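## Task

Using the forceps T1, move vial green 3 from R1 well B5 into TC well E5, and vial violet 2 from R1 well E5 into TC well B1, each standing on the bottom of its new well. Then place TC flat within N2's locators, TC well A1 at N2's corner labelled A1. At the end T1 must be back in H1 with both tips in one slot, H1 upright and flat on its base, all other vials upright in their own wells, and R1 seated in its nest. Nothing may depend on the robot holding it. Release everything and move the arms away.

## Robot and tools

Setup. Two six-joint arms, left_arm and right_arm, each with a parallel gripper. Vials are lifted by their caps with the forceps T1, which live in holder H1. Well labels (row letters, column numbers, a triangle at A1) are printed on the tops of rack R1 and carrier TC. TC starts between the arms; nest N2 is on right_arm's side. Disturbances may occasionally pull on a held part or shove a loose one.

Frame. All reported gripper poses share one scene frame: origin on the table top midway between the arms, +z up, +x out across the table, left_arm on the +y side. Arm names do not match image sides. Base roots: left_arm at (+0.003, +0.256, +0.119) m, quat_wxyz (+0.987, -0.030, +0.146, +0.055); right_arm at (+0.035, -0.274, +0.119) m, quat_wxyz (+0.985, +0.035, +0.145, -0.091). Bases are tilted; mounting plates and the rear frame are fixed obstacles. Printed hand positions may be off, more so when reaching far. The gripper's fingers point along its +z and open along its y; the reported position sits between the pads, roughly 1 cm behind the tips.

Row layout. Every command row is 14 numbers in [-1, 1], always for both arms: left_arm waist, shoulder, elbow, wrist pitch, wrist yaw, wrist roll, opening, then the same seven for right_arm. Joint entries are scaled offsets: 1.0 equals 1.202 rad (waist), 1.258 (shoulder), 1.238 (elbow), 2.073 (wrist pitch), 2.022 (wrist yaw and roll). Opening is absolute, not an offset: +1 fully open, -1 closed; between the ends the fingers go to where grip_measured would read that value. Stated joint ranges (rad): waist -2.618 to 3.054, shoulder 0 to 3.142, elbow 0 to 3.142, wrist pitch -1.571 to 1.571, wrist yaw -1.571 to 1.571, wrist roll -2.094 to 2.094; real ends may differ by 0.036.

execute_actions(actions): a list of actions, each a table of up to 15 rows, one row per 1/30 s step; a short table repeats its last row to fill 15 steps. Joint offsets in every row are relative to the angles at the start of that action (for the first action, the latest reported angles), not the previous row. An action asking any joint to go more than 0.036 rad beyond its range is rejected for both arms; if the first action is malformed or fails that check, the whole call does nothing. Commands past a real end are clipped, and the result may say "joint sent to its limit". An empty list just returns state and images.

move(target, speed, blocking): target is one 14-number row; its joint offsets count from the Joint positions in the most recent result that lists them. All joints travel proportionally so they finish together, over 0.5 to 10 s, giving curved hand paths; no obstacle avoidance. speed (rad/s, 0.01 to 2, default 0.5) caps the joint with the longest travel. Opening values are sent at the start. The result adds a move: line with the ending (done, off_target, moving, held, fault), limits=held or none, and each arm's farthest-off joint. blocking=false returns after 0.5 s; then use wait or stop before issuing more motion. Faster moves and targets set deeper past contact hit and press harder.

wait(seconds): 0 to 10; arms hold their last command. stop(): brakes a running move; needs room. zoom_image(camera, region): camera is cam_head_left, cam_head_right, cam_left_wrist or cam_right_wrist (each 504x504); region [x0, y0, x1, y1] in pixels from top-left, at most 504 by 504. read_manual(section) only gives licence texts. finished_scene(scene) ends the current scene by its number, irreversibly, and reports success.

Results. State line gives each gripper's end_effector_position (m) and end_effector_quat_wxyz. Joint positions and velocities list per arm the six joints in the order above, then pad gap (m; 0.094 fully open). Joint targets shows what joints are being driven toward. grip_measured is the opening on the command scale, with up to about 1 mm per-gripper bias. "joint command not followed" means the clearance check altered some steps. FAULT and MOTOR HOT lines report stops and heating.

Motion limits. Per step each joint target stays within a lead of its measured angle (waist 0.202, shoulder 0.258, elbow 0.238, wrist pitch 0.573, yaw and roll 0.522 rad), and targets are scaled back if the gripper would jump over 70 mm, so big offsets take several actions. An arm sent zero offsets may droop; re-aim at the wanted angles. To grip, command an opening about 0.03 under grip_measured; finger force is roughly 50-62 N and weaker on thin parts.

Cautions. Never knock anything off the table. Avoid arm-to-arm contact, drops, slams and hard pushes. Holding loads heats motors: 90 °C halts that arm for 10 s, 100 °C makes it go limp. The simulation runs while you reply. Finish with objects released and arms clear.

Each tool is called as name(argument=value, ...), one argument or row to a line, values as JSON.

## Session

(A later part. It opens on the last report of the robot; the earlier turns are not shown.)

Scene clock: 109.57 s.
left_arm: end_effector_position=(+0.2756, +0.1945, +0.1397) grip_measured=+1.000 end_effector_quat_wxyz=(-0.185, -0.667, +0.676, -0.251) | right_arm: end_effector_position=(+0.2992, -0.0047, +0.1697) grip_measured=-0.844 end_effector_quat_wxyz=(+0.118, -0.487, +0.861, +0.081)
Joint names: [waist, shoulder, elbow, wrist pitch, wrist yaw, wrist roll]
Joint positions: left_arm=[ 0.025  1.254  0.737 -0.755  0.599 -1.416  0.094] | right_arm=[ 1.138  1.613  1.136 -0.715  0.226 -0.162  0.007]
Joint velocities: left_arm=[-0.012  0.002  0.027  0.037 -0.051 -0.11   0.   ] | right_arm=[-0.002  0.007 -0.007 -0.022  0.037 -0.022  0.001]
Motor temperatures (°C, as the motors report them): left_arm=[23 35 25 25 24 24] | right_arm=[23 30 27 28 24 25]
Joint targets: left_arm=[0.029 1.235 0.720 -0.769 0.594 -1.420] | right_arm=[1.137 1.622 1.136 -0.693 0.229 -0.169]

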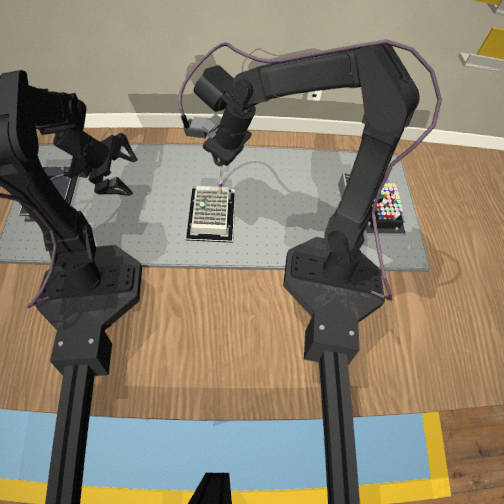

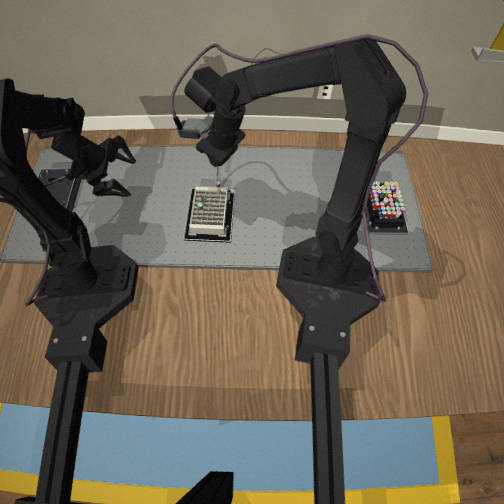

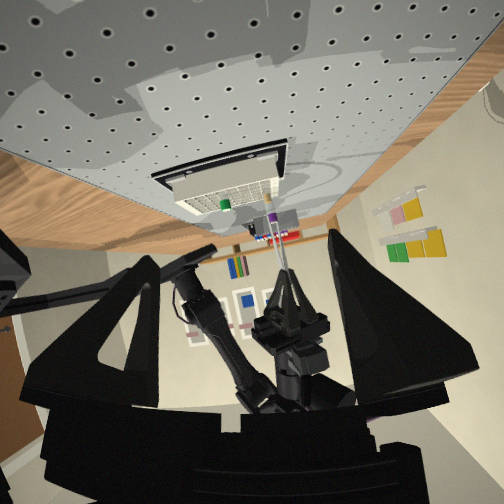

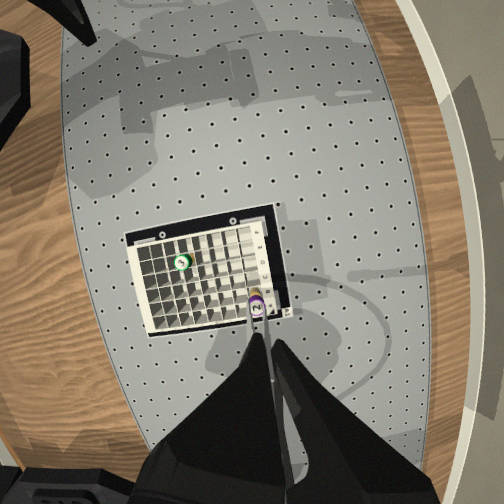

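execute_actions(
  actions=[
    [
[0.0033,-0.0151,-0.0137,-0.0068,-0.0025,-0.002,1, -0.001,0.0143,0.0,0.0121,0.0025,-0.0035,-0.855],
[0.0033,-0.0151,-0.0137,-0.0068,-0.0025,-0.002,1, -0.001,0.0191,0.0,0.0154,0.0045,-0.0035,-0.855],
[0.0033,-0.0151,-0.0137,-0.0068,-0.0025,-0.002,1, -0.001,0.0215,0.0,0.0183,0.0064,-0.0035,-0.855],
[0.0033,-0.0151,-0.0137,-0.0068,-0.0025,-0.002,1, -0.001,0.0250,0.0,0.0198,0.0073,-0.0035,-0.855],
[0.0033,-0.0151,-0.0137,-0.0068,-0.0025,-0.002,1, -0.001,0.0286,0.0,0.0207,0.0079,-0.0035,-0.855],
[0.0033,-0.0151,-0.0137,-0.0068,-0.0025,-0.002,1, -0.001,0.0324,0.0,0.0217,0.0084,-0.0035,-0.855],
[0.0033,-0.0151,-0.0137,-0.0068,-0.0025,-0.002,1, -0.001,0.0362,0.0,0.0229,0.0091,-0.0035,-0.855],
[0.0033,-0.0151,-0.0137,-0.0068,-0.0025,-0.002,1, -0.001,0.0401,0.0,0.0241,0.0099,-0.0035,-0.855],
[0.0033,-0.0151,-0.0137,-0.0068,-0.0025,-0.002,1, -0.001,0.0439,0.0,0.0251,0.0106,-0.0035,-0.855],
[0.0033,-0.0151,-0.0137,-0.0068,-0.0025,-0.002,1, -0.001,0.0477,0.0,0.0263,0.0113,-0.0035,-0.855],
[0.0033,-0.0151,-0.0137,-0.0068,-0.0025,-0.002,1, -0.001,0.0511,0.0,0.0265,0.0114,-0.0035,-0.855],
[0.0033,-0.0151,-0.0137,-0.0068,-0.0025,-0.002,1, -0.001,0.0540,0.0,0.0265,0.0114,-0.0035,-0.855],
[0.0033,-0.0151,-0.0137,-0.0068,-0.0025,-0.002,1, -0.001,0.0562,0.0,0.0265,0.0114,-0.0035,-0.855],
[0.0033,-0.0151,-0.0137,-0.0068,-0.0025,-0.002,1, -0.001,0.0577,0.0,0.0265,0.0114,-0.0035,-0.855],
[0.0033,-0.0151,-0.0137,-0.0068,-0.0025,-0.002,1, -0.001,0.0582,0.0,0.0265,0.0114,-0.0035,-0.855]
],
  ],
)

wait(
  seconds=0.12,
)

zoom_image(
  camera="cam_right_wrist",
  region=[220, 260, 290, 325],
)

zoom_image(
  camera="cam_left_wrist",
  region=[205, 165, 296, 235],
)

Scene clock: 111.13 s.
left_arm: end_effector_position=(+0.2756, +0.1945, +0.1397) grip_measured=+1.000 end_effector_quat_wxyz=(-0.185, -0.667, +0.676, -0.251) | right_arm: end_effector_position=(+0.2992, -0.0009, +0.1503) grip_measured=-0.844 end_effector_quat_wxyz=(+0.107, -0.491, +0.862, +0.066)
Joint names: [waist, shoulder, elbow, wrist pitch, wrist yaw, wrist roll]
Joint positions: left_arm=[ 0.025  1.254  0.737 -0.755  0.599 -1.416  0.094] | right_arm=[ 1.138  1.677  1.136 -0.684  0.245 -0.162  0.007]
Joint velocities: left_arm=[-0.002 -0.002  0.002 -0.095  0.007 -0.066  0.   ] | right_arm=[ 0.012  0.066 -0.012  0.066  0.007 -0.037 -0.001]
Motor temperatures (°C, as the motors report them): left_arm=[23 35 25 25 24 24] | right_arm=[23 30 27 28 24 25]
Joint targets: left_arm=[0.029 1.235 0.720 -0.769 0.594 -1.420] | right_arm=[1.137 1.687 1.136 -0.660 0.249 -0.169]

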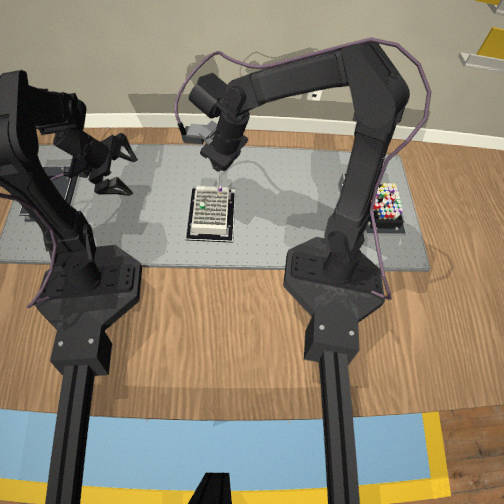

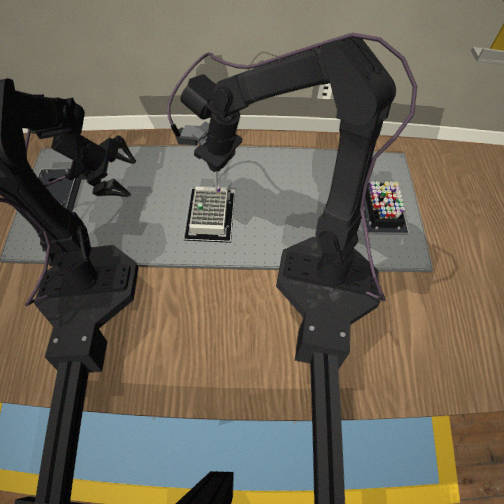

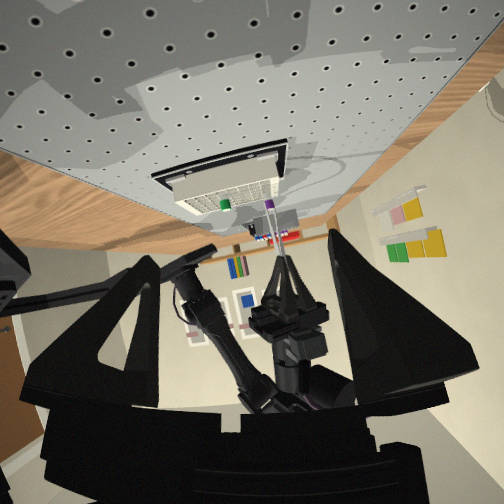

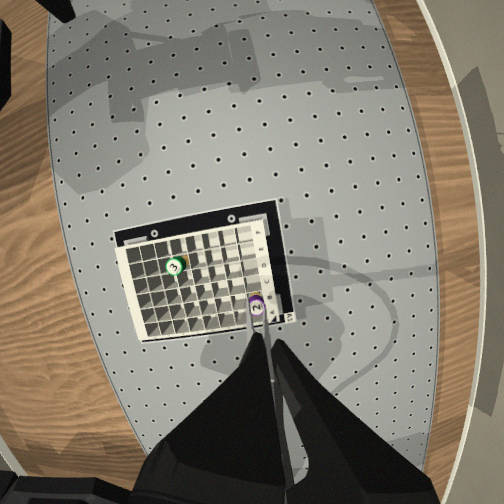

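Scene clock: 111.27 s.
left_arm: end_effector_position=(+0.2756, +0.1945, +0.1397) grip_measured=+1.000 end_effector_quat_wxyz=(-0.185, -0.667, +0.676, -0.251) | right_arm: end_effector_position=(+0.2993, -0.0006, +0.1496) grip_measured=-0.844 end_effector_quat_wxyz=(+0.107, -0.491, +0.862, +0.066)
Joint names: [waist, shoulder, elbow, wrist pitch, wrist yaw, wrist roll]
Joint positions: left_arm=[ 0.025  1.254  0.737 -0.755  0.599 -1.416  0.094] | right_arm=[ 1.138  1.68   1.136 -0.682  0.246 -0.163  0.007]
Joint velocities: left_arm=[ 0.002 -0.012 -0.007  0.066  0.081 -0.007  0.   ] | right_arm=[-0.007 -0.002  0.002  0.022  0.007  0.007 -0.001]
Motor temperatures (°C, as the motors report them): left_arm=[23 35 25 25 24 24] | right_arm=[23 30 27 28 24 25]
Joint targets: left_arm=[0.029 1.235 0.720 -0.769 0.594 -1.420] | right_arm=[1.137 1.687 1.136 -0.660 0.249 -0.170]
wait: 0.13 s; no rest

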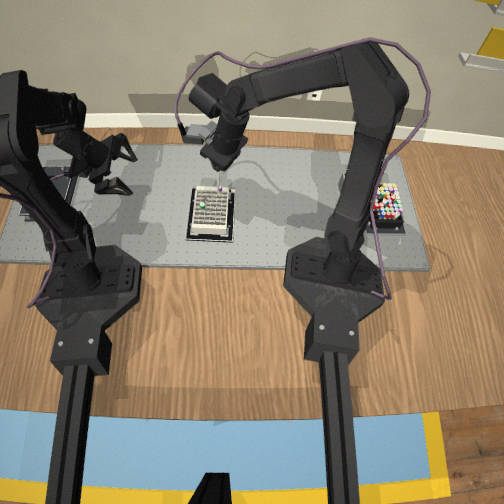

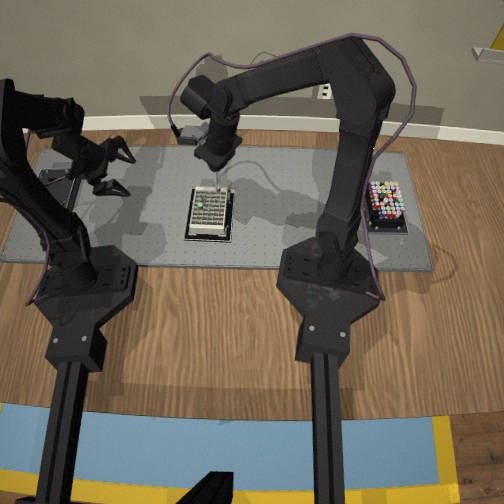

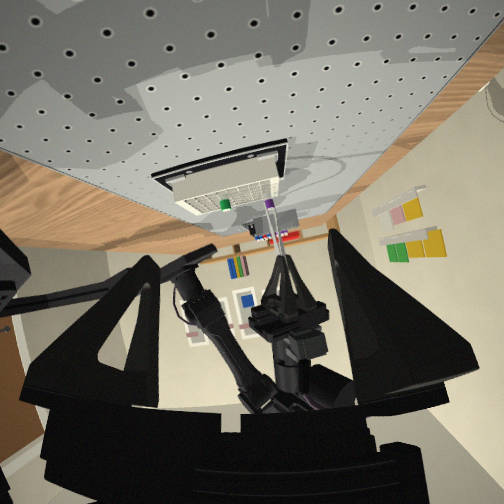

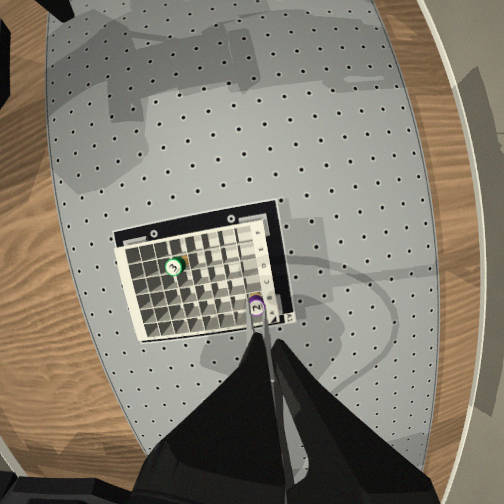

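Region (220, 260, 290, 325) of cam_right_wrist's 504x504 image, scaled by 7.200, with more detail than that image has; it fills the top 468 rows of this view, and the rest is white.

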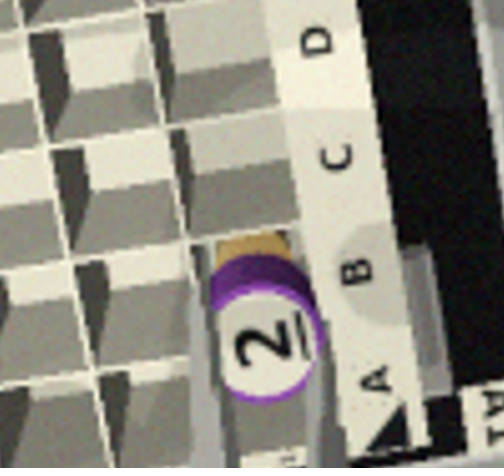

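Region (205, 165, 296, 235) of cam_left_wrist's 504x504 image, scaled by 5.538, with more detail than that image has; it fills the top 388 rows of this view, and the rest is white.

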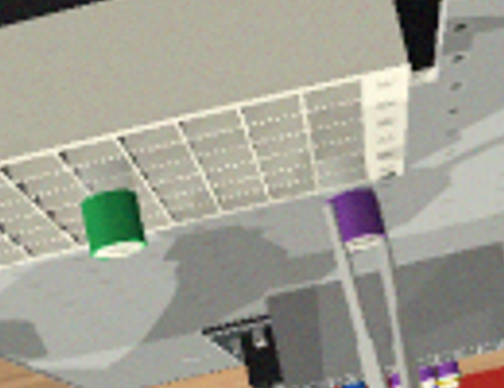

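execute_actions(
  actions=[
    [
[0.0033,-0.0151,-0.0137,-0.0068,-0.0025,-0.002,1, -0.001,0.0000,0.0,0.0050,0.0000,-0.0035,-0.84],
[0.0033,-0.0151,-0.0137,-0.0068,-0.0025,-0.002,1, -0.001,-0.0060,0.0,0.0050,-0.0015,-0.0035,-0.825],
[0.0033,-0.0151,-0.0137,-0.0068,-0.0025,-0.002,1, -0.001,-0.0120,0.0,0.0050,-0.0030,-0.0035,-0.81],
[0.0033,-0.0151,-0.0137,-0.0068,-0.0025,-0.002,1, -0.001,-0.0120,0.0,0.0050,-0.0040,-0.0035,-0.795],
[0.0033,-0.0151,-0.0137,-0.0068,-0.0025,-0.002,1, -0.001,-0.0120,0.0,0.0050,-0.0045,-0.0035,-0.78],
[0.0033,-0.0151,-0.0137,-0.0068,-0.0025,-0.002,1, -0.001,-0.0160,0.0,0.0050,-0.0054,-0.0035,-0.765],
[0.0033,-0.0151,-0.0137,-0.0068,-0.0025,-0.002,1, -0.001,-0.0290,0.0,0.0050,-0.0089,-0.0035,-0.765],
[0.0033,-0.0151,-0.0137,-0.0068,-0.0025,-0.002,1, -0.001,-0.0340,0.0,0.0050,-0.0114,-0.0035,-0.765],
[0.0033,-0.0151,-0.0137,-0.0068,-0.0025,-0.002,1, -0.001,-0.0396,0.0,0.0050,-0.0134,-0.0035,-0.765],
[0.0033,-0.0151,-0.0137,-0.0068,-0.0025,-0.002,1, -0.001,-0.0452,0.0,0.0050,-0.0148,-0.0035,-0.765],
[0.0033,-0.0151,-0.0137,-0.0068,-0.0025,-0.002,1, -0.001,-0.0508,0.0,0.0050,-0.0163,-0.0035,-0.765],
[0.0033,-0.0151,-0.0137,-0.0068,-0.0025,-0.002,1, -0.001,-0.0564,0.0,0.0050,-0.0178,-0.0035,-0.765],
[0.0033,-0.0151,-0.0137,-0.0068,-0.0025,-0.002,1, -0.001,-0.0620,0.0,0.0050,-0.0190,-0.0035,-0.765],
[0.0033,-0.0151,-0.0137,-0.0068,-0.0025,-0.002,1, -0.001,-0.0676,0.0,0.0050,-0.0190,-0.0035,-0.765],
[0.0033,-0.0151,-0.0137,-0.0068,-0.0025,-0.002,1, -0.001,-0.0720,0.0,0.0050,-0.0190,-0.0035,-0.765]
],
  ],
)

zoom_image(
  camera="cam_left_wrist",
  region=[205, 165, 296, 235],
)

zoom_image(
  camera="cam_right_wrist",
  region=[150, 230, 300, 340],
)

Scene clock: 115.93 s.
left_arm: end_effector_position=(+0.2756, +0.1945, +0.1397) grip_measured=+1.000 end_effector_quat_wxyz=(-0.185, -0.667, +0.676, -0.251) | right_arm: end_effector_position=(+0.3021, +0.0016, +0.1659) grip_measured=-0.767 end_effector_quat_wxyz=(+0.125, -0.485, +0.861, +0.084)
Joint names: [waist, shoulder, elbow, wrist pitch, wrist yaw, wrist roll]
Joint positions: left_arm=[ 0.025  1.254  0.737 -0.755  0.599 -1.416  0.094] | right_arm=[ 1.138  1.632  1.136 -0.682  0.225 -0.163  0.011]
Joint velocities: left_arm=[-0.002 -0.012 -0.012  0.051 -0.037 -0.022  0.   ] | right_arm=[ 0.002 -0.252 -0.012 -0.095 -0.081  0.022  0.   ]
Motor temperatures (°C, as the motors report them): left_arm=[23 35 25 25 24 24] | right_arm=[23 30 27 28 24 25]
Joint targets: left_arm=[0.029 1.235 0.720 -0.769 0.594 -1.420] | right_arm=[1.137 1.589 1.136 -0.672 0.208 -0.170]

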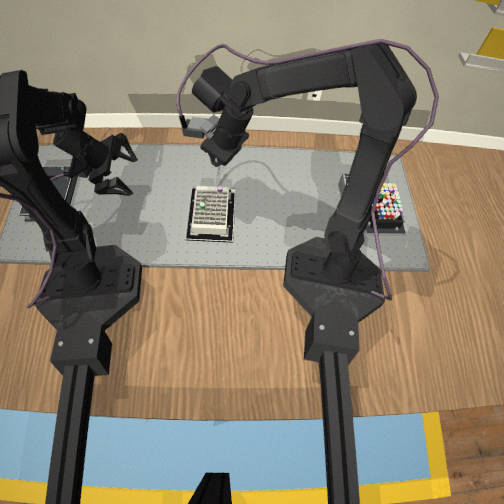

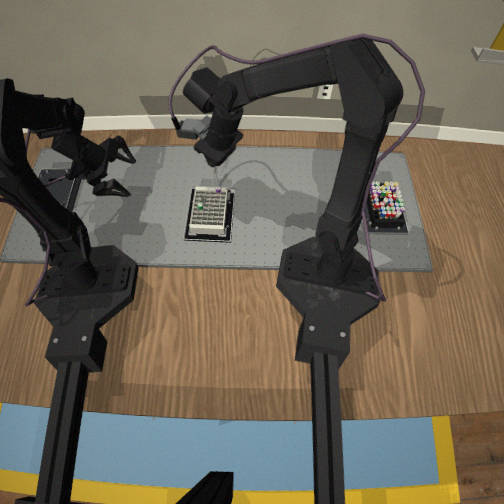

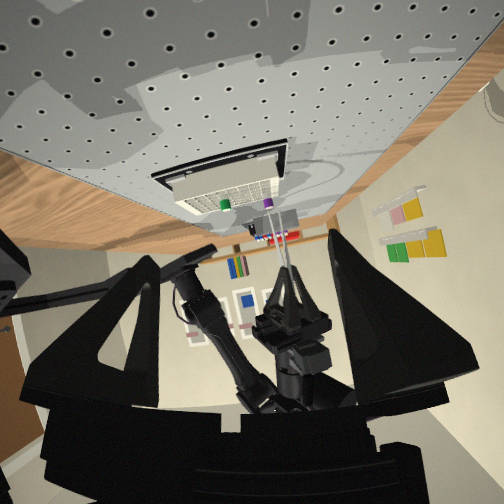

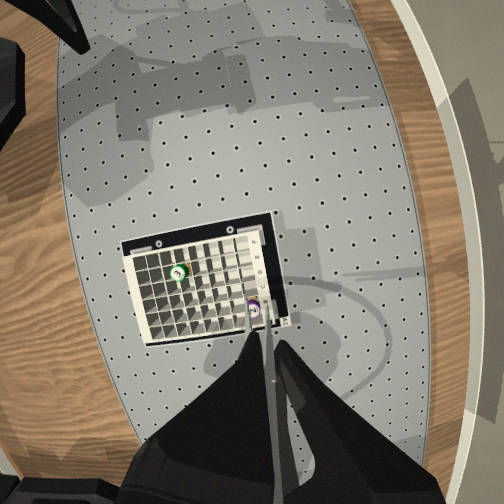

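Region (205, 165, 296, 235) of cam_left_wrist's 504x504 image, scaled by 5.538, with more detail than that image has; it fills the top 388 rows of this view, and the rest is white.

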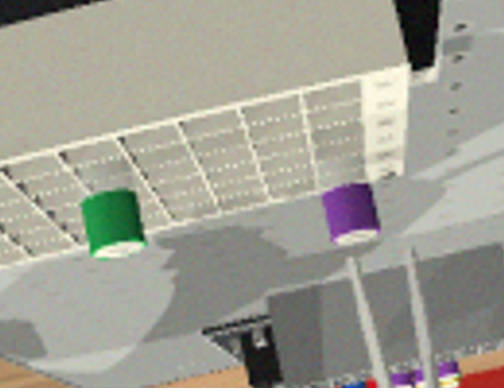

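Region (150, 230, 300, 340) of cam_right_wrist's 504x504 image, scaled by 3.360, with more detail than that image has; it fills the top 370 rows of this view, and the rest is white.

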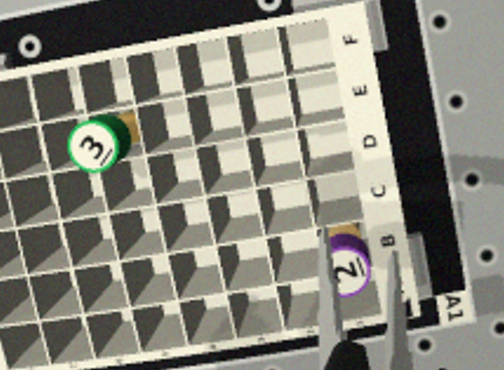

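execute_actions(
  actions=[
    [
[-0.0067,-0.0151,0.0081,-0.0087,-0.0099,0.0049,1, -0.0083,-0.0477,0.0,0.0048,-0.0084,-0.0099,-0.78],
[-0.0200,-0.0040,0.0283,-0.0110,-0.0223,0.0148,1, -0.0250,-0.0636,0.0,0.0077,-0.0099,-0.0198,-0.80],
[-0.0399,0.0079,0.0485,-0.0130,-0.0396,0.0297,1, -0.0499,-0.0827,0.0,0.0111,-0.0148,-0.0321,-0.82],
[-0.0666,0.0238,0.0646,-0.0150,-0.0593,0.0445,1, -0.0832,-0.1017,-0.0040,0.0145,-0.0247,-0.0445,-0.82],
[-0.0998,0.0397,0.0808,-0.0170,-0.0791,0.0593,1, -0.1248,-0.1208,-0.0121,0.0178,-0.0396,-0.0579,-0.82],
[-0.1364,0.0556,0.0969,-0.0190,-0.0989,0.0742,1, -0.1705,-0.1399,-0.0242,0.0212,-0.0544,-0.0712,-0.82],
[-0.1730,0.0715,0.1131,-0.0212,-0.1187,0.0890,1, -0.2163,-0.1590,-0.0404,0.0246,-0.0692,-0.0846,-0.82],
[-0.2097,0.0874,0.1292,-0.0212,-0.1385,0.1039,1, -0.2621,-0.1789,-0.0565,0.0280,-0.0841,-0.0979,-0.82],
[-0.2463,0.1033,0.1454,-0.0212,-0.1583,0.1187,1, -0.3078,-0.1987,-0.0727,0.0314,-0.0989,-0.1113,-0.82],
[-0.2829,0.1192,0.1616,-0.0212,-0.1780,0.1335,1, -0.3536,-0.2186,-0.0889,0.0314,-0.1137,-0.1227,-0.82],
[-0.3195,0.1351,0.1777,-0.0212,-0.1978,0.1484,1, -0.3993,-0.2385,-0.1050,0.0314,-0.1286,-0.1227,-0.82],
[-0.3561,0.1510,0.1939,-0.0212,-0.2176,0.1632,1, -0.4451,-0.2583,-0.1212,0.0314,-0.1434,-0.1227,-0.82],
[-0.3927,0.1669,0.2100,-0.0212,-0.2374,0.1780,1, -0.4908,-0.2782,-0.1373,0.0314,-0.1583,-0.1227,-0.82],
[-0.4293,0.1828,0.2262,-0.0212,-0.2572,0.1929,1, -0.5366,-0.2981,-0.1535,0.0314,-0.1731,-0.1227,-0.82],
[-0.4659,0.1987,0.2423,-0.0212,-0.2770,0.2077,1, -0.5824,-0.3180,-0.1696,0.0314,-0.1855,-0.1227,-0.82]
],
    [
[-0.1115,0.0477,0.0727,-0.0058,-0.1039,0.0791,1, -0.1290,-0.0668,-0.0582,0.0105,-0.0682,-0.0114,-0.82],
[-0.1481,0.0676,0.0889,-0.0058,-0.1236,0.0915,1, -0.1747,-0.0859,-0.0743,0.0105,-0.0682,-0.0114,-0.82],
[-0.1847,0.0874,0.1050,-0.0058,-0.1434,0.1039,1, -0.2205,-0.1049,-0.0905,0.0105,-0.0682,-0.0114,-0.82],
[-0.2213,0.1073,0.1212,-0.0058,-0.1632,0.1137,1, -0.2662,-0.1240,-0.1066,0.0105,-0.0682,-0.0114,-0.82],
[-0.2579,0.1272,0.1373,-0.0058,-0.1830,0.1197,1, -0.3120,-0.1431,-0.1212,0.0105,-0.0682,-0.0114,-0.82],
[-0.2945,0.1471,0.1494,-0.0058,-0.2003,0.1231,1, -0.3577,-0.1590,-0.1341,0.0105,-0.0682,-0.0114,-0.82],
[-0.3311,0.1669,0.1599,-0.0058,-0.2151,0.1231,1, -0.4035,-0.1749,-0.1454,0.0105,-0.0682,-0.0114,-0.82],
[-0.3677,0.1868,0.1680,-0.0058,-0.2275,0.1231,1, -0.4493,-0.1868,-0.1535,0.0105,-0.0682,-0.0114,-0.82],
[-0.4027,0.2067,0.1737,-0.0058,-0.2364,0.1231,1, -0.4908,-0.1948,-0.1583,0.0105,-0.0682,-0.0114,-0.82],
[-0.4343,0.2250,0.1777,-0.0058,-0.2418,0.1231,1, -0.5283,-0.1979,-0.1599,0.0105,-0.0682,-0.0114,-0.82],
[-0.4601,0.2409,0.1777,-0.0058,-0.2438,0.1231,1, -0.5574,-0.1979,-0.1599,0.0105,-0.0682,-0.0114,-0.82],
[-0.4800,0.2536,0.1777,-0.0058,-0.2438,0.1231,1, -0.5799,-0.1979,-0.1599,0.0105,-0.0682,-0.0114,-0.82],
[-0.4925,0.2631,0.1777,-0.0058,-0.2438,0.1231,1, -0.5940,-0.1979,-0.1599,0.0105,-0.0682,-0.0114,-0.82],
[-0.4983,0.2679,0.1777,-0.0058,-0.2438,0.1231,1, -0.6015,-0.1979,-0.1599,0.0105,-0.0682,-0.0114,-0.82],
[-0.5000,0.2695,0.1777,-0.0058,-0.2438,0.1231,1, -0.6040,-0.1979,-0.1599,0.0105,-0.0682,-0.0114,-0.82]
],
  ],
)

wait(
  seconds=0.2,
)

Scene clock: 119.20 s.
left_arm: end_effector_position=(+0.2568, -0.0059, +0.1170) grip_measured=+1.000 end_effector_quat_wxyz=(+0.005, +0.002, +0.999, -0.046) | right_arm: end_effector_position=(+0.3540, -0.3690, +0.1717) grip_measured=-0.818 end_effector_quat_wxyz=(+0.196, -0.024, +0.980, -0.013)
Joint names: [waist, shoulder, elbow, wrist pitch, wrist yaw, wrist roll]
Joint positions: left_arm=[-1.046  1.777  1.184 -0.782 -0.229 -0.893  0.094] | right_arm=[-0.182  1.078  0.797 -0.612 -0.132 -0.387  0.009]
Joint velocities: left_arm=[-0.388  0.364 -0.002  0.051 -0.168  0.095  0.   ] | right_arm=[-0.33   0.007 -0.017  0.007 -0.051 -0.022  0.001]
Motor temperatures (°C, as the motors report them): left_arm=[23 35 26 25 24 24] | right_arm=[23 30 27 28 24 25]
Joint targets: left_arm=[-1.052 1.795 1.202 -0.795 -0.288 -0.877] | right_arm=[-0.200 1.052 0.782 -0.598 -0.159 -0.395]

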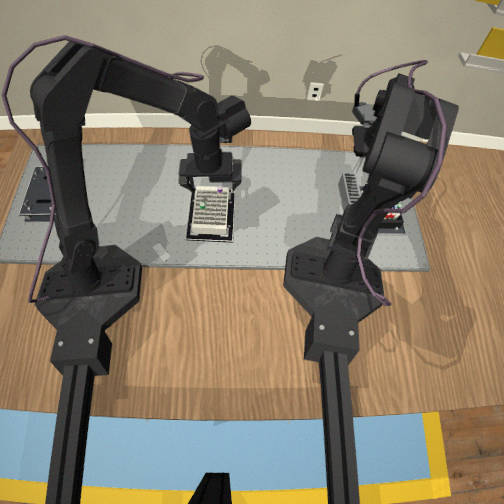

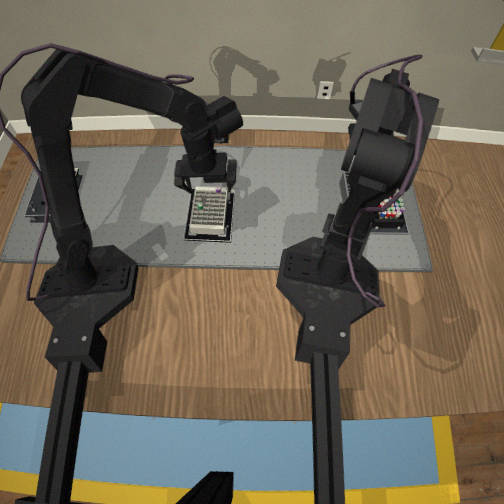

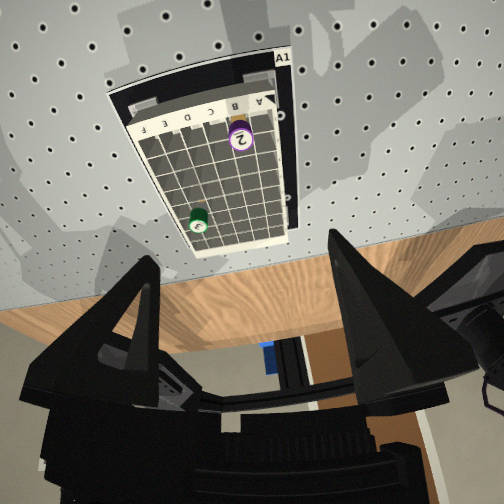

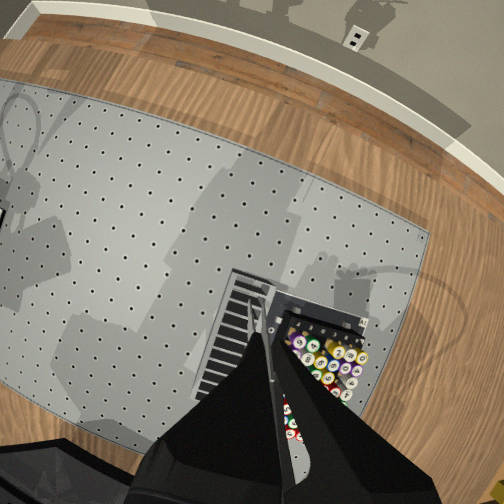

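Scene clock: 119.40 s.
left_arm: end_effector_position=(+0.2560, -0.0037, +0.1129) grip_measured=+1.000 end_effector_quat_wxyz=(+0.012, +0.013, +0.999, -0.031) | right_arm: end_effector_position=(+0.3536, -0.3704, +0.1719) grip_measured=-0.818 end_effector_quat_wxyz=(+0.197, -0.021, +0.980, -0.012)
Joint names: [waist, shoulder, elbow, wrist pitch, wrist yaw, wrist roll]
Joint positions: left_arm=[-1.056  1.793  1.184 -0.786 -0.26  -0.886  0.094] | right_arm=[-0.193  1.078  0.797 -0.612 -0.142 -0.388  0.009]
Joint velocities: left_arm=[ 0.007 -0.002  0.002  0.125 -0.066  0.007  0.   ] | right_arm=[ 0.002  0.002 -0.007 -0.007 -0.051  0.022  0.002]
Motor temperatures (°C, as the motors report them): left_arm=[23 35 26 25 24 24] | right_arm=[23 30 27 28 24 25]
Joint targets: left_arm=[-1.052 1.795 1.202 -0.795 -0.289 -0.877] | right_arm=[-0.200 1.052 0.782 -0.598 -0.159 -0.395]
wait: 0.20 s; no rest

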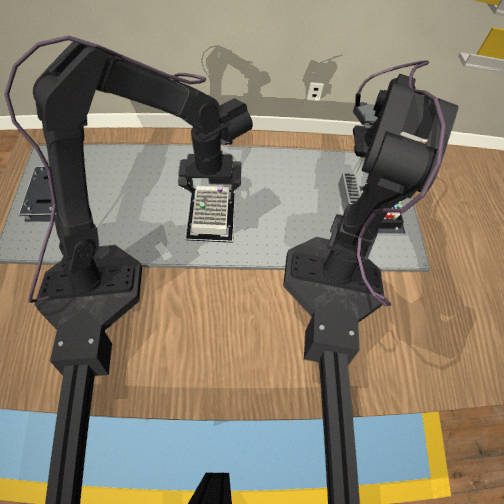

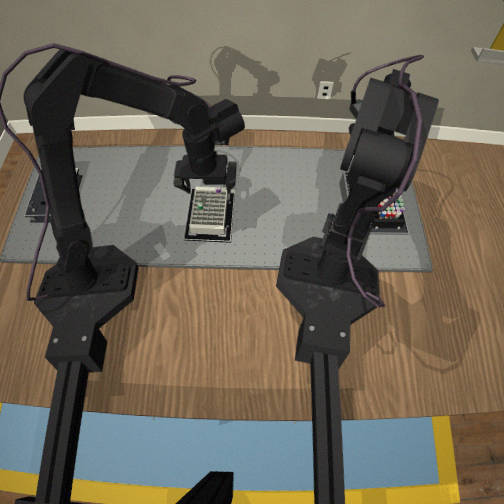

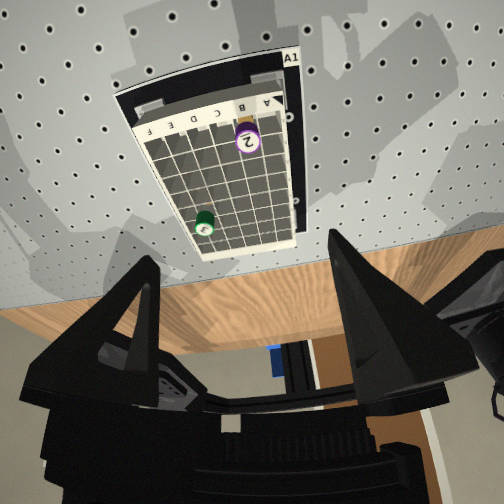

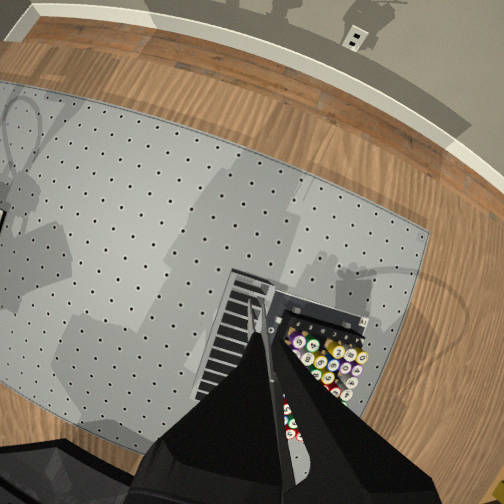

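execute_actions(
  actions=[],
)

zoom_image(
  camera="cam_right_wrist",
  region=[200, 255, 300, 345],
)

zoom_image(
  camera="cam_left_wrist",
  region=[90, 30, 370, 300],
)

Scene clock: 119.50 s.
left_arm: end_effector_position=(+0.2569, -0.0028, +0.1129) grip_measured=+1.000 end_effector_quat_wxyz=(+0.015, +0.013, +0.999, -0.028) | right_arm: end_effector_position=(+0.3538, -0.3700, +0.1719) grip_measured=-0.818 end_effector_quat_wxyz=(+0.198, -0.022, +0.980, -0.011)
Joint names: [waist, shoulder, elbow, wrist pitch, wrist yaw, wrist roll]
Joint positions: left_arm=[-1.056  1.793  1.184 -0.786 -0.267 -0.885  0.094] | right_arm=[-0.193  1.078  0.797 -0.612 -0.144 -0.388  0.009]
Joint velocities: left_arm=[ 0.017 -0.007 -0.002 -0.11   0.007  0.007  0.   ] | right_arm=[-0.002 -0.012 -0.007 -0.007 -0.051 -0.051  0.002]
Motor temperatures (°C, as the motors report them): left_arm=[23 35 26 25 24 24] | right_arm=[23 30 27 28 24 25]
Joint targets: left_arm=[-1.052 1.795 1.202 -0.795 -0.288 -0.877] | right_arm=[-0.200 1.052 0.782 -0.598 -0.159 -0.395]

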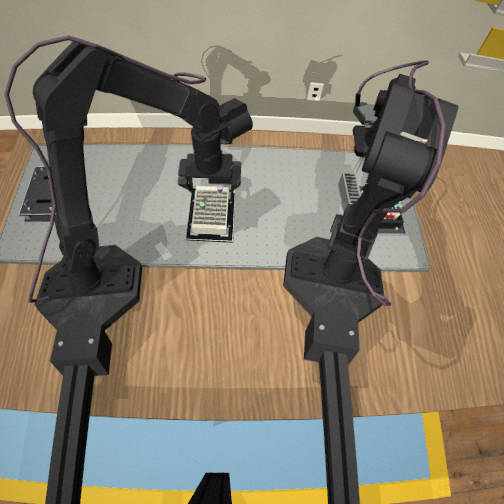

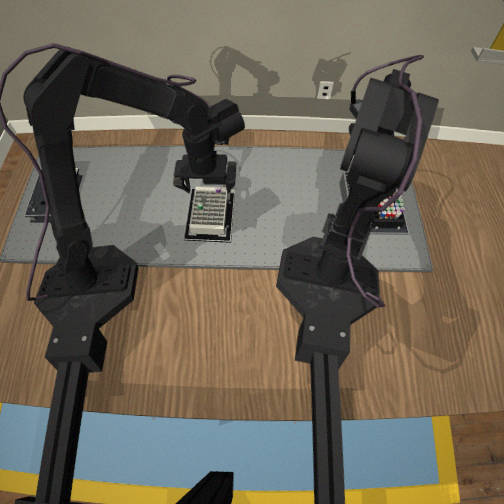

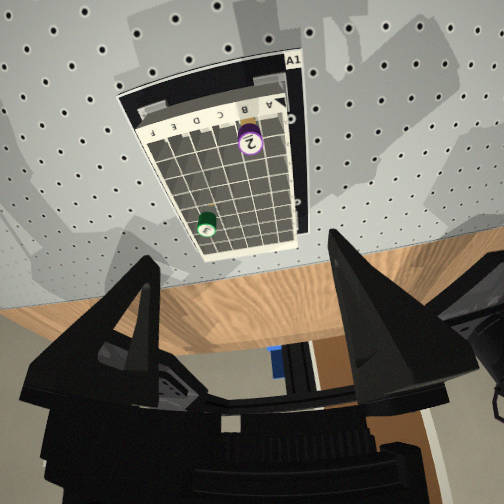

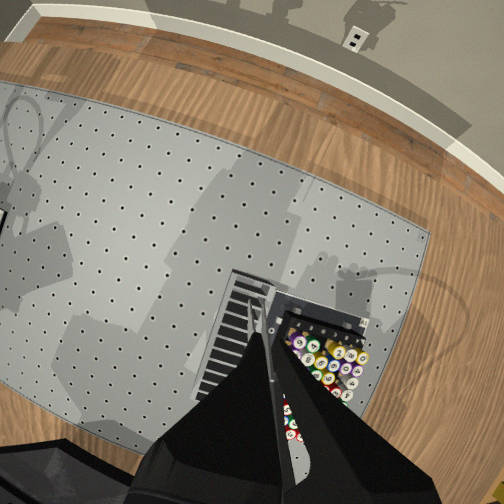

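Region (200, 255, 300, 345) of cam_right_wrist's 504x504 image, scaled by 5.040, with more detail than that image has; it fills the top 454 rows of this view, and the rest is white.

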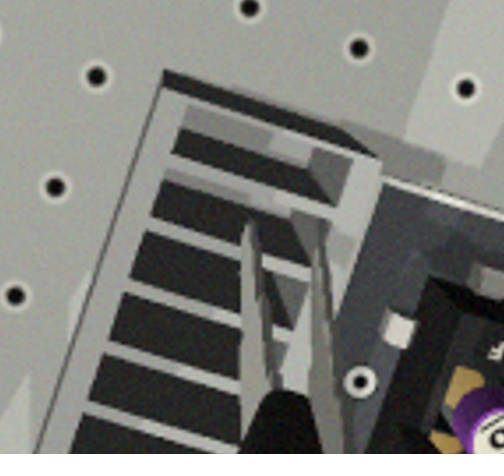

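Region (90, 30, 370, 300) of cam_left_wrist's 504x504 image, scaled by 1.800, with more detail than that image has; it fills the top 486 rows of this view, and the rest is white.

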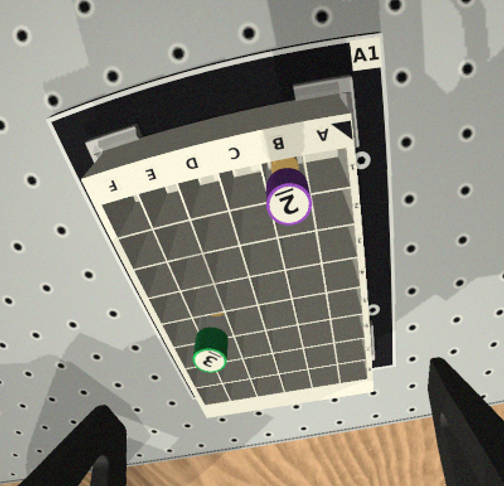

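execute_actions(
  actions=[
    [
[0.0067,0.0055,-0.0050,0.0171,-0.0079,0.0045,1, 0.0083,0.0000,-0.004,0.0087,-0.0094,-0.0035,-0.82],
[0.0091,0.0098,-0.0182,0.0225,-0.0079,0.0060,1, 0.0183,0.0127,-0.004,0.0135,-0.0094,-0.0035,-0.82],
[0.0127,0.0162,-0.0232,0.0285,-0.0079,0.0080,1, 0.0233,0.0207,-0.004,0.0183,-0.0094,-0.0035,-0.82],
[0.0171,0.0241,-0.0293,0.0347,-0.0079,0.0100,1, 0.0216,0.0270,-0.004,0.0212,-0.0094,-0.0035,-0.82],
[0.0220,0.0328,-0.0361,0.0407,-0.0079,0.0120,1, 0.0216,0.0342,-0.004,0.0236,-0.0094,-0.0035,-0.82],
[0.0271,0.0419,-0.0431,0.0461,-0.0079,0.0140,1, 0.0216,0.0413,-0.004,0.0260,-0.0094,-0.0035,-0.82],
[0.0320,0.0506,-0.0499,0.0505,-0.0079,0.0155,1, 0.0216,0.0485,-0.004,0.0280,-0.0094,-0.0035,-0.82],
[0.0364,0.0585,-0.0560,0.0535,-0.0079,0.0163,1, 0.0216,0.0556,-0.004,0.0294,-0.0094,-0.0035,-0.82],
[0.0400,0.0649,-0.0609,0.0545,-0.0079,0.0163,1, 0.0216,0.0620,-0.004,0.0309,-0.0094,-0.0035,-0.82],
[0.0424,0.0692,-0.0642,0.0545,-0.0079,0.0163,1, 0.0216,0.0676,-0.004,0.0309,-0.0094,-0.0035,-0.82],
[0.0433,0.0707,-0.0654,0.0545,-0.0079,0.0163,1, 0.0216,0.0715,-0.004,0.0309,-0.0094,-0.0035,-0.82],
[0.0433,0.0707,-0.0654,0.0545,-0.0079,0.0163,1, 0.0216,0.0731,-0.004,0.0309,-0.0094,-0.0035,-0.82]
],
  ],
)

wait(
  seconds=0.15,
)

zoom_image(
  camera="cam_right_wrist",
  region=[200, 255, 300, 345],
)

zoom_image(
  camera="cam_left_wrist",
  region=[90, 100, 390, 330],
)

Scene clock: 122.63 s.
left_arm: end_effector_position=(+0.2505, +0.0169, +0.0683) grip_measured=+1.000 end_effector_quat_wxyz=(-0.005, +0.010, +1.000, +0.007) | right_arm: end_effector_position=(+0.3588, -0.3653, +0.1518) grip_measured=-0.818 end_effector_quat_wxyz=(+0.179, -0.028, +0.983, +0.005)
Joint names: [waist, shoulder, elbow, wrist pitch, wrist yaw, wrist roll]
Joint positions: left_arm=[-1.005  1.876  1.112 -0.699 -0.275 -0.86   0.094] | right_arm=[-0.176  1.163  0.797 -0.573 -0.151 -0.389  0.009]
Joint velocities: left_arm=[-0.007  0.012 -0.022  0.007  0.11  -0.022  0.   ] | right_arm=[ 0.002 -0.007  0.002  0.022  0.007  0.022 -0.   ]
Motor temperatures (°C, as the motors report them): left_arm=[23 35 26 25 24 24] | right_arm=[23 30 27 28 24 25]
Joint targets: left_arm=[-1.004 1.882 1.103 -0.673 -0.283 -0.852] | right_arm=[-0.167 1.170 0.792 -0.548 -0.163 -0.395]

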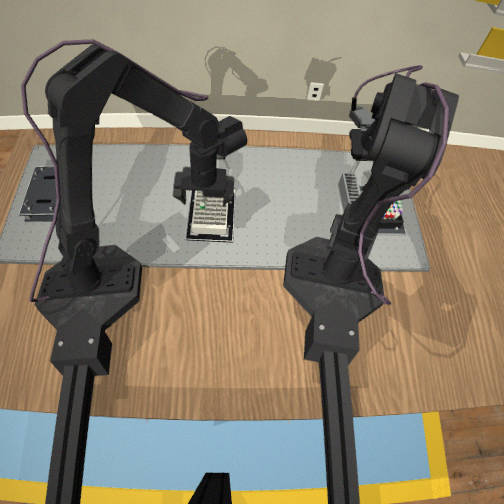

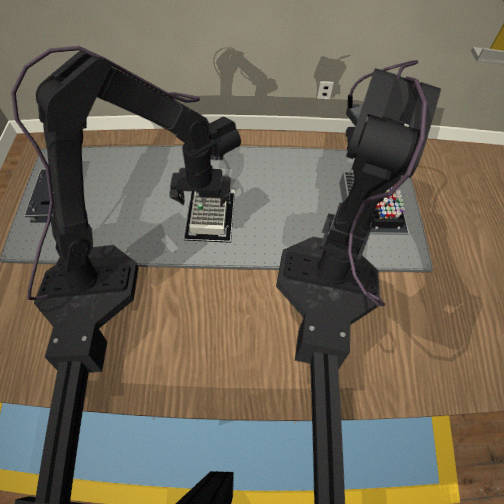

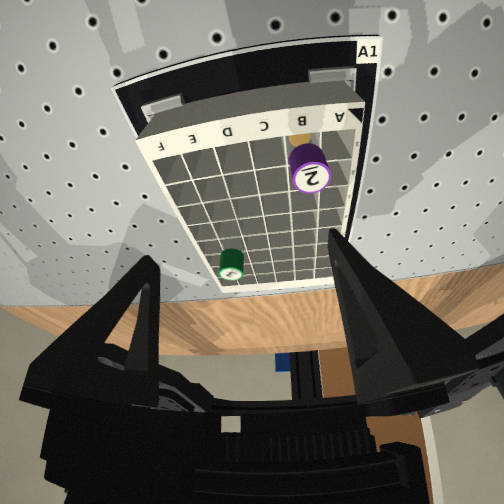

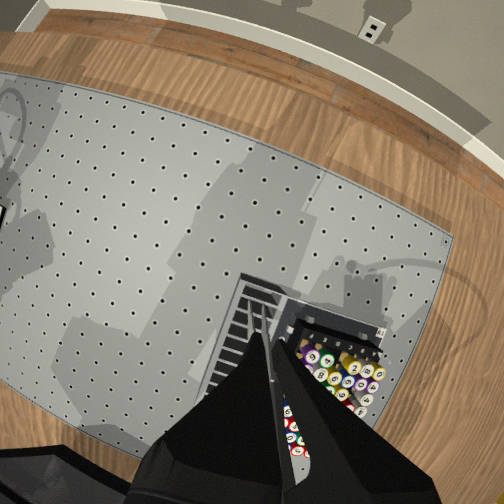

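Scene clock: 122.80 s.
left_arm: end_effector_position=(+0.2517, +0.0155, +0.0682) grip_measured=+1.000 end_effector_quat_wxyz=(-0.002, +0.010, +1.000, +0.004) | right_arm: end_effector_position=(+0.3596, -0.3657, +0.1521) grip_measured=-0.818 end_effector_quat_wxyz=(+0.181, -0.028, +0.983, +0.004)
Joint names: [waist, shoulder, elbow, wrist pitch, wrist yaw, wrist roll]
Joint positions: left_arm=[-1.005  1.876  1.112 -0.691 -0.275 -0.858  0.094] | right_arm=[-0.176  1.163  0.797 -0.569 -0.151 -0.389  0.009]
Joint velocities: left_arm=[-0.007 -0.017 -0.017  0.037 -0.051 -0.022  0.   ] | right_arm=[-0.012 -0.007 -0.022  0.007 -0.007 -0.037  0.   ]
Motor temperatures (°C, as the motors report them): left_arm=[23 35 26 25 24 24] | right_arm=[23 30 27 28 24 25]
Joint targets: left_arm=[-1.004 1.882 1.103 -0.673 -0.283 -0.852] | right_arm=[-0.167 1.170 0.792 -0.548 -0.163 -0.395]
wait: 0.17 s; no rest

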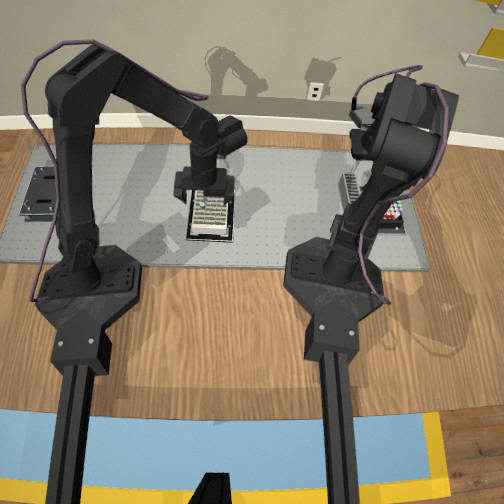

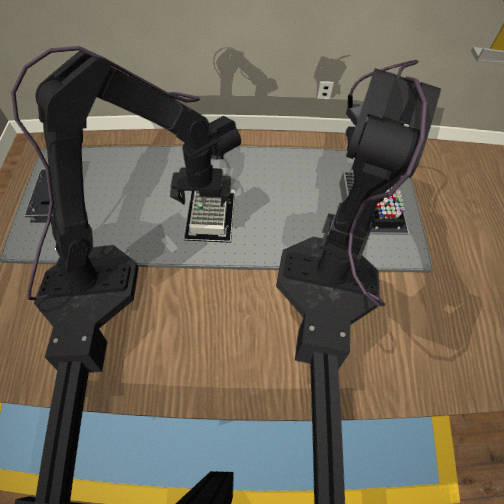

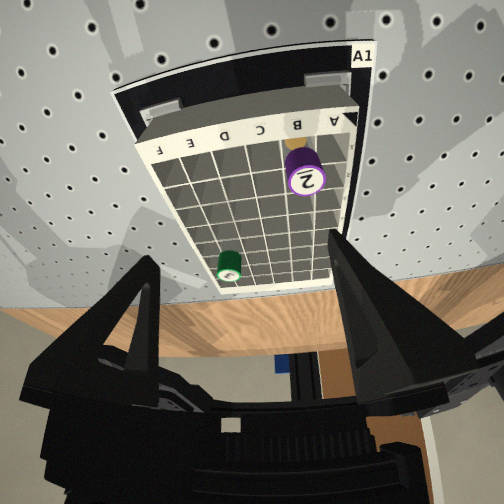

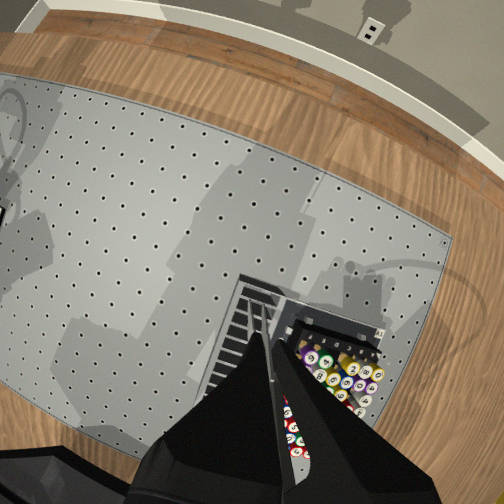

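Region (200, 255, 300, 345) of cam_right_wrist's 504x504 image, scaled by 5.040, with more detail than that image has; it fills the top 454 rows of this view, and the rest is white.

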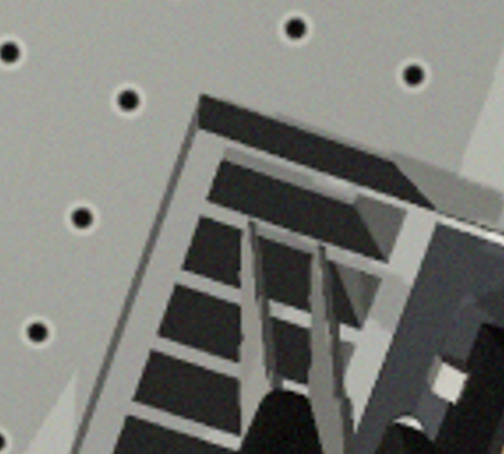

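Region (90, 100, 390, 330) of cam_left_wrist's 504x504 image, scaled by 1.680, with more detail than that image has; it fills the top 386 rows of this view, and the rest is white.

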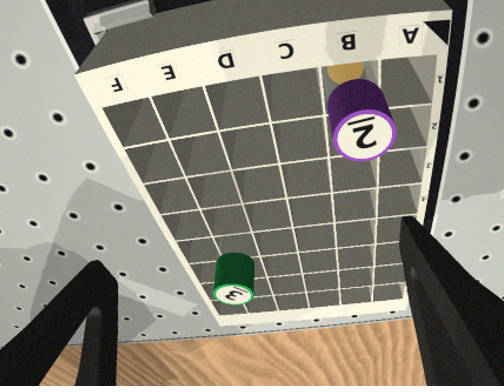

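execute_actions(
  actions=[],
)

Scene clock: 123.57 s.
left_arm: end_effector_position=(+0.2523, +0.0148, +0.0682) grip_measured=+1.000 end_effector_quat_wxyz=(-0.001, +0.010, +1.000, +0.003) | right_arm: end_effector_position=(+0.3600, -0.3658, +0.1522) grip_measured=-0.818 end_effector_quat_wxyz=(+0.181, -0.028, +0.983, +0.004)
Joint names: [waist, shoulder, elbow, wrist pitch, wrist yaw, wrist roll]
Joint positions: left_arm=[-1.005  1.876  1.112 -0.687 -0.275 -0.857  0.094] | right_arm=[-0.176  1.163  0.797 -0.568 -0.151 -0.389  0.009]
Joint velocities: left_arm=[-0.012  0.002  0.007 -0.037  0.066 -0.022  0.   ] | right_arm=[-0.022 -0.002 -0.022 -0.022  0.037  0.007 -0.002]
Motor temperatures (°C, as the motors report them): left_arm=[23 36 26 25 24 24] | right_arm=[23 30 27 28 24 25]
Joint targets: left_arm=[-1.004 1.882 1.103 -0.673 -0.283 -0.852] | right_arm=[-0.167 1.170 0.792 -0.548 -0.163 -0.395]

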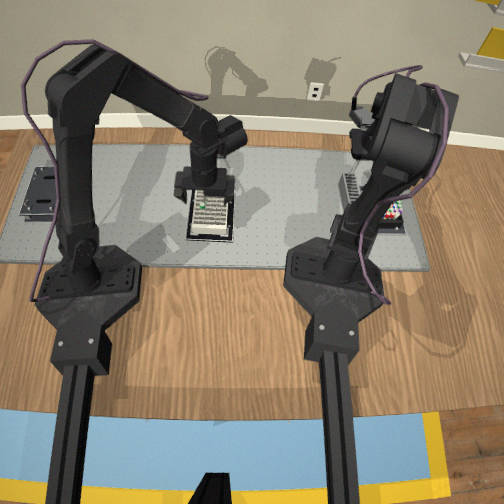

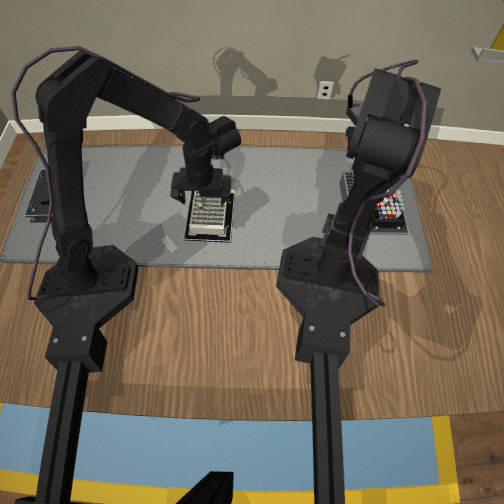

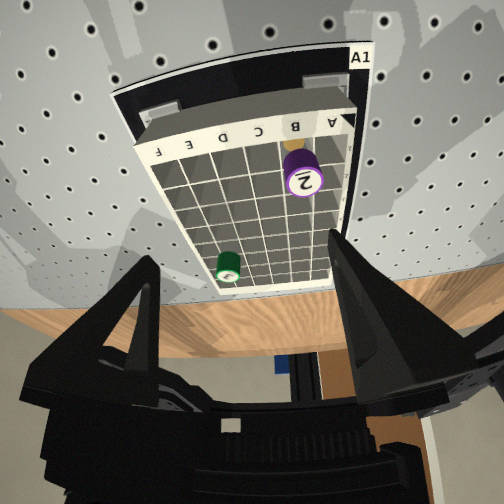

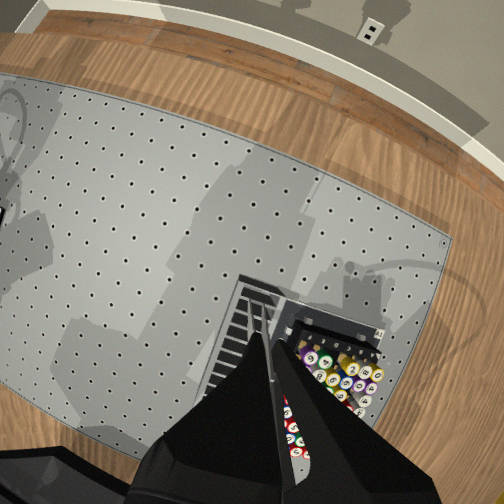

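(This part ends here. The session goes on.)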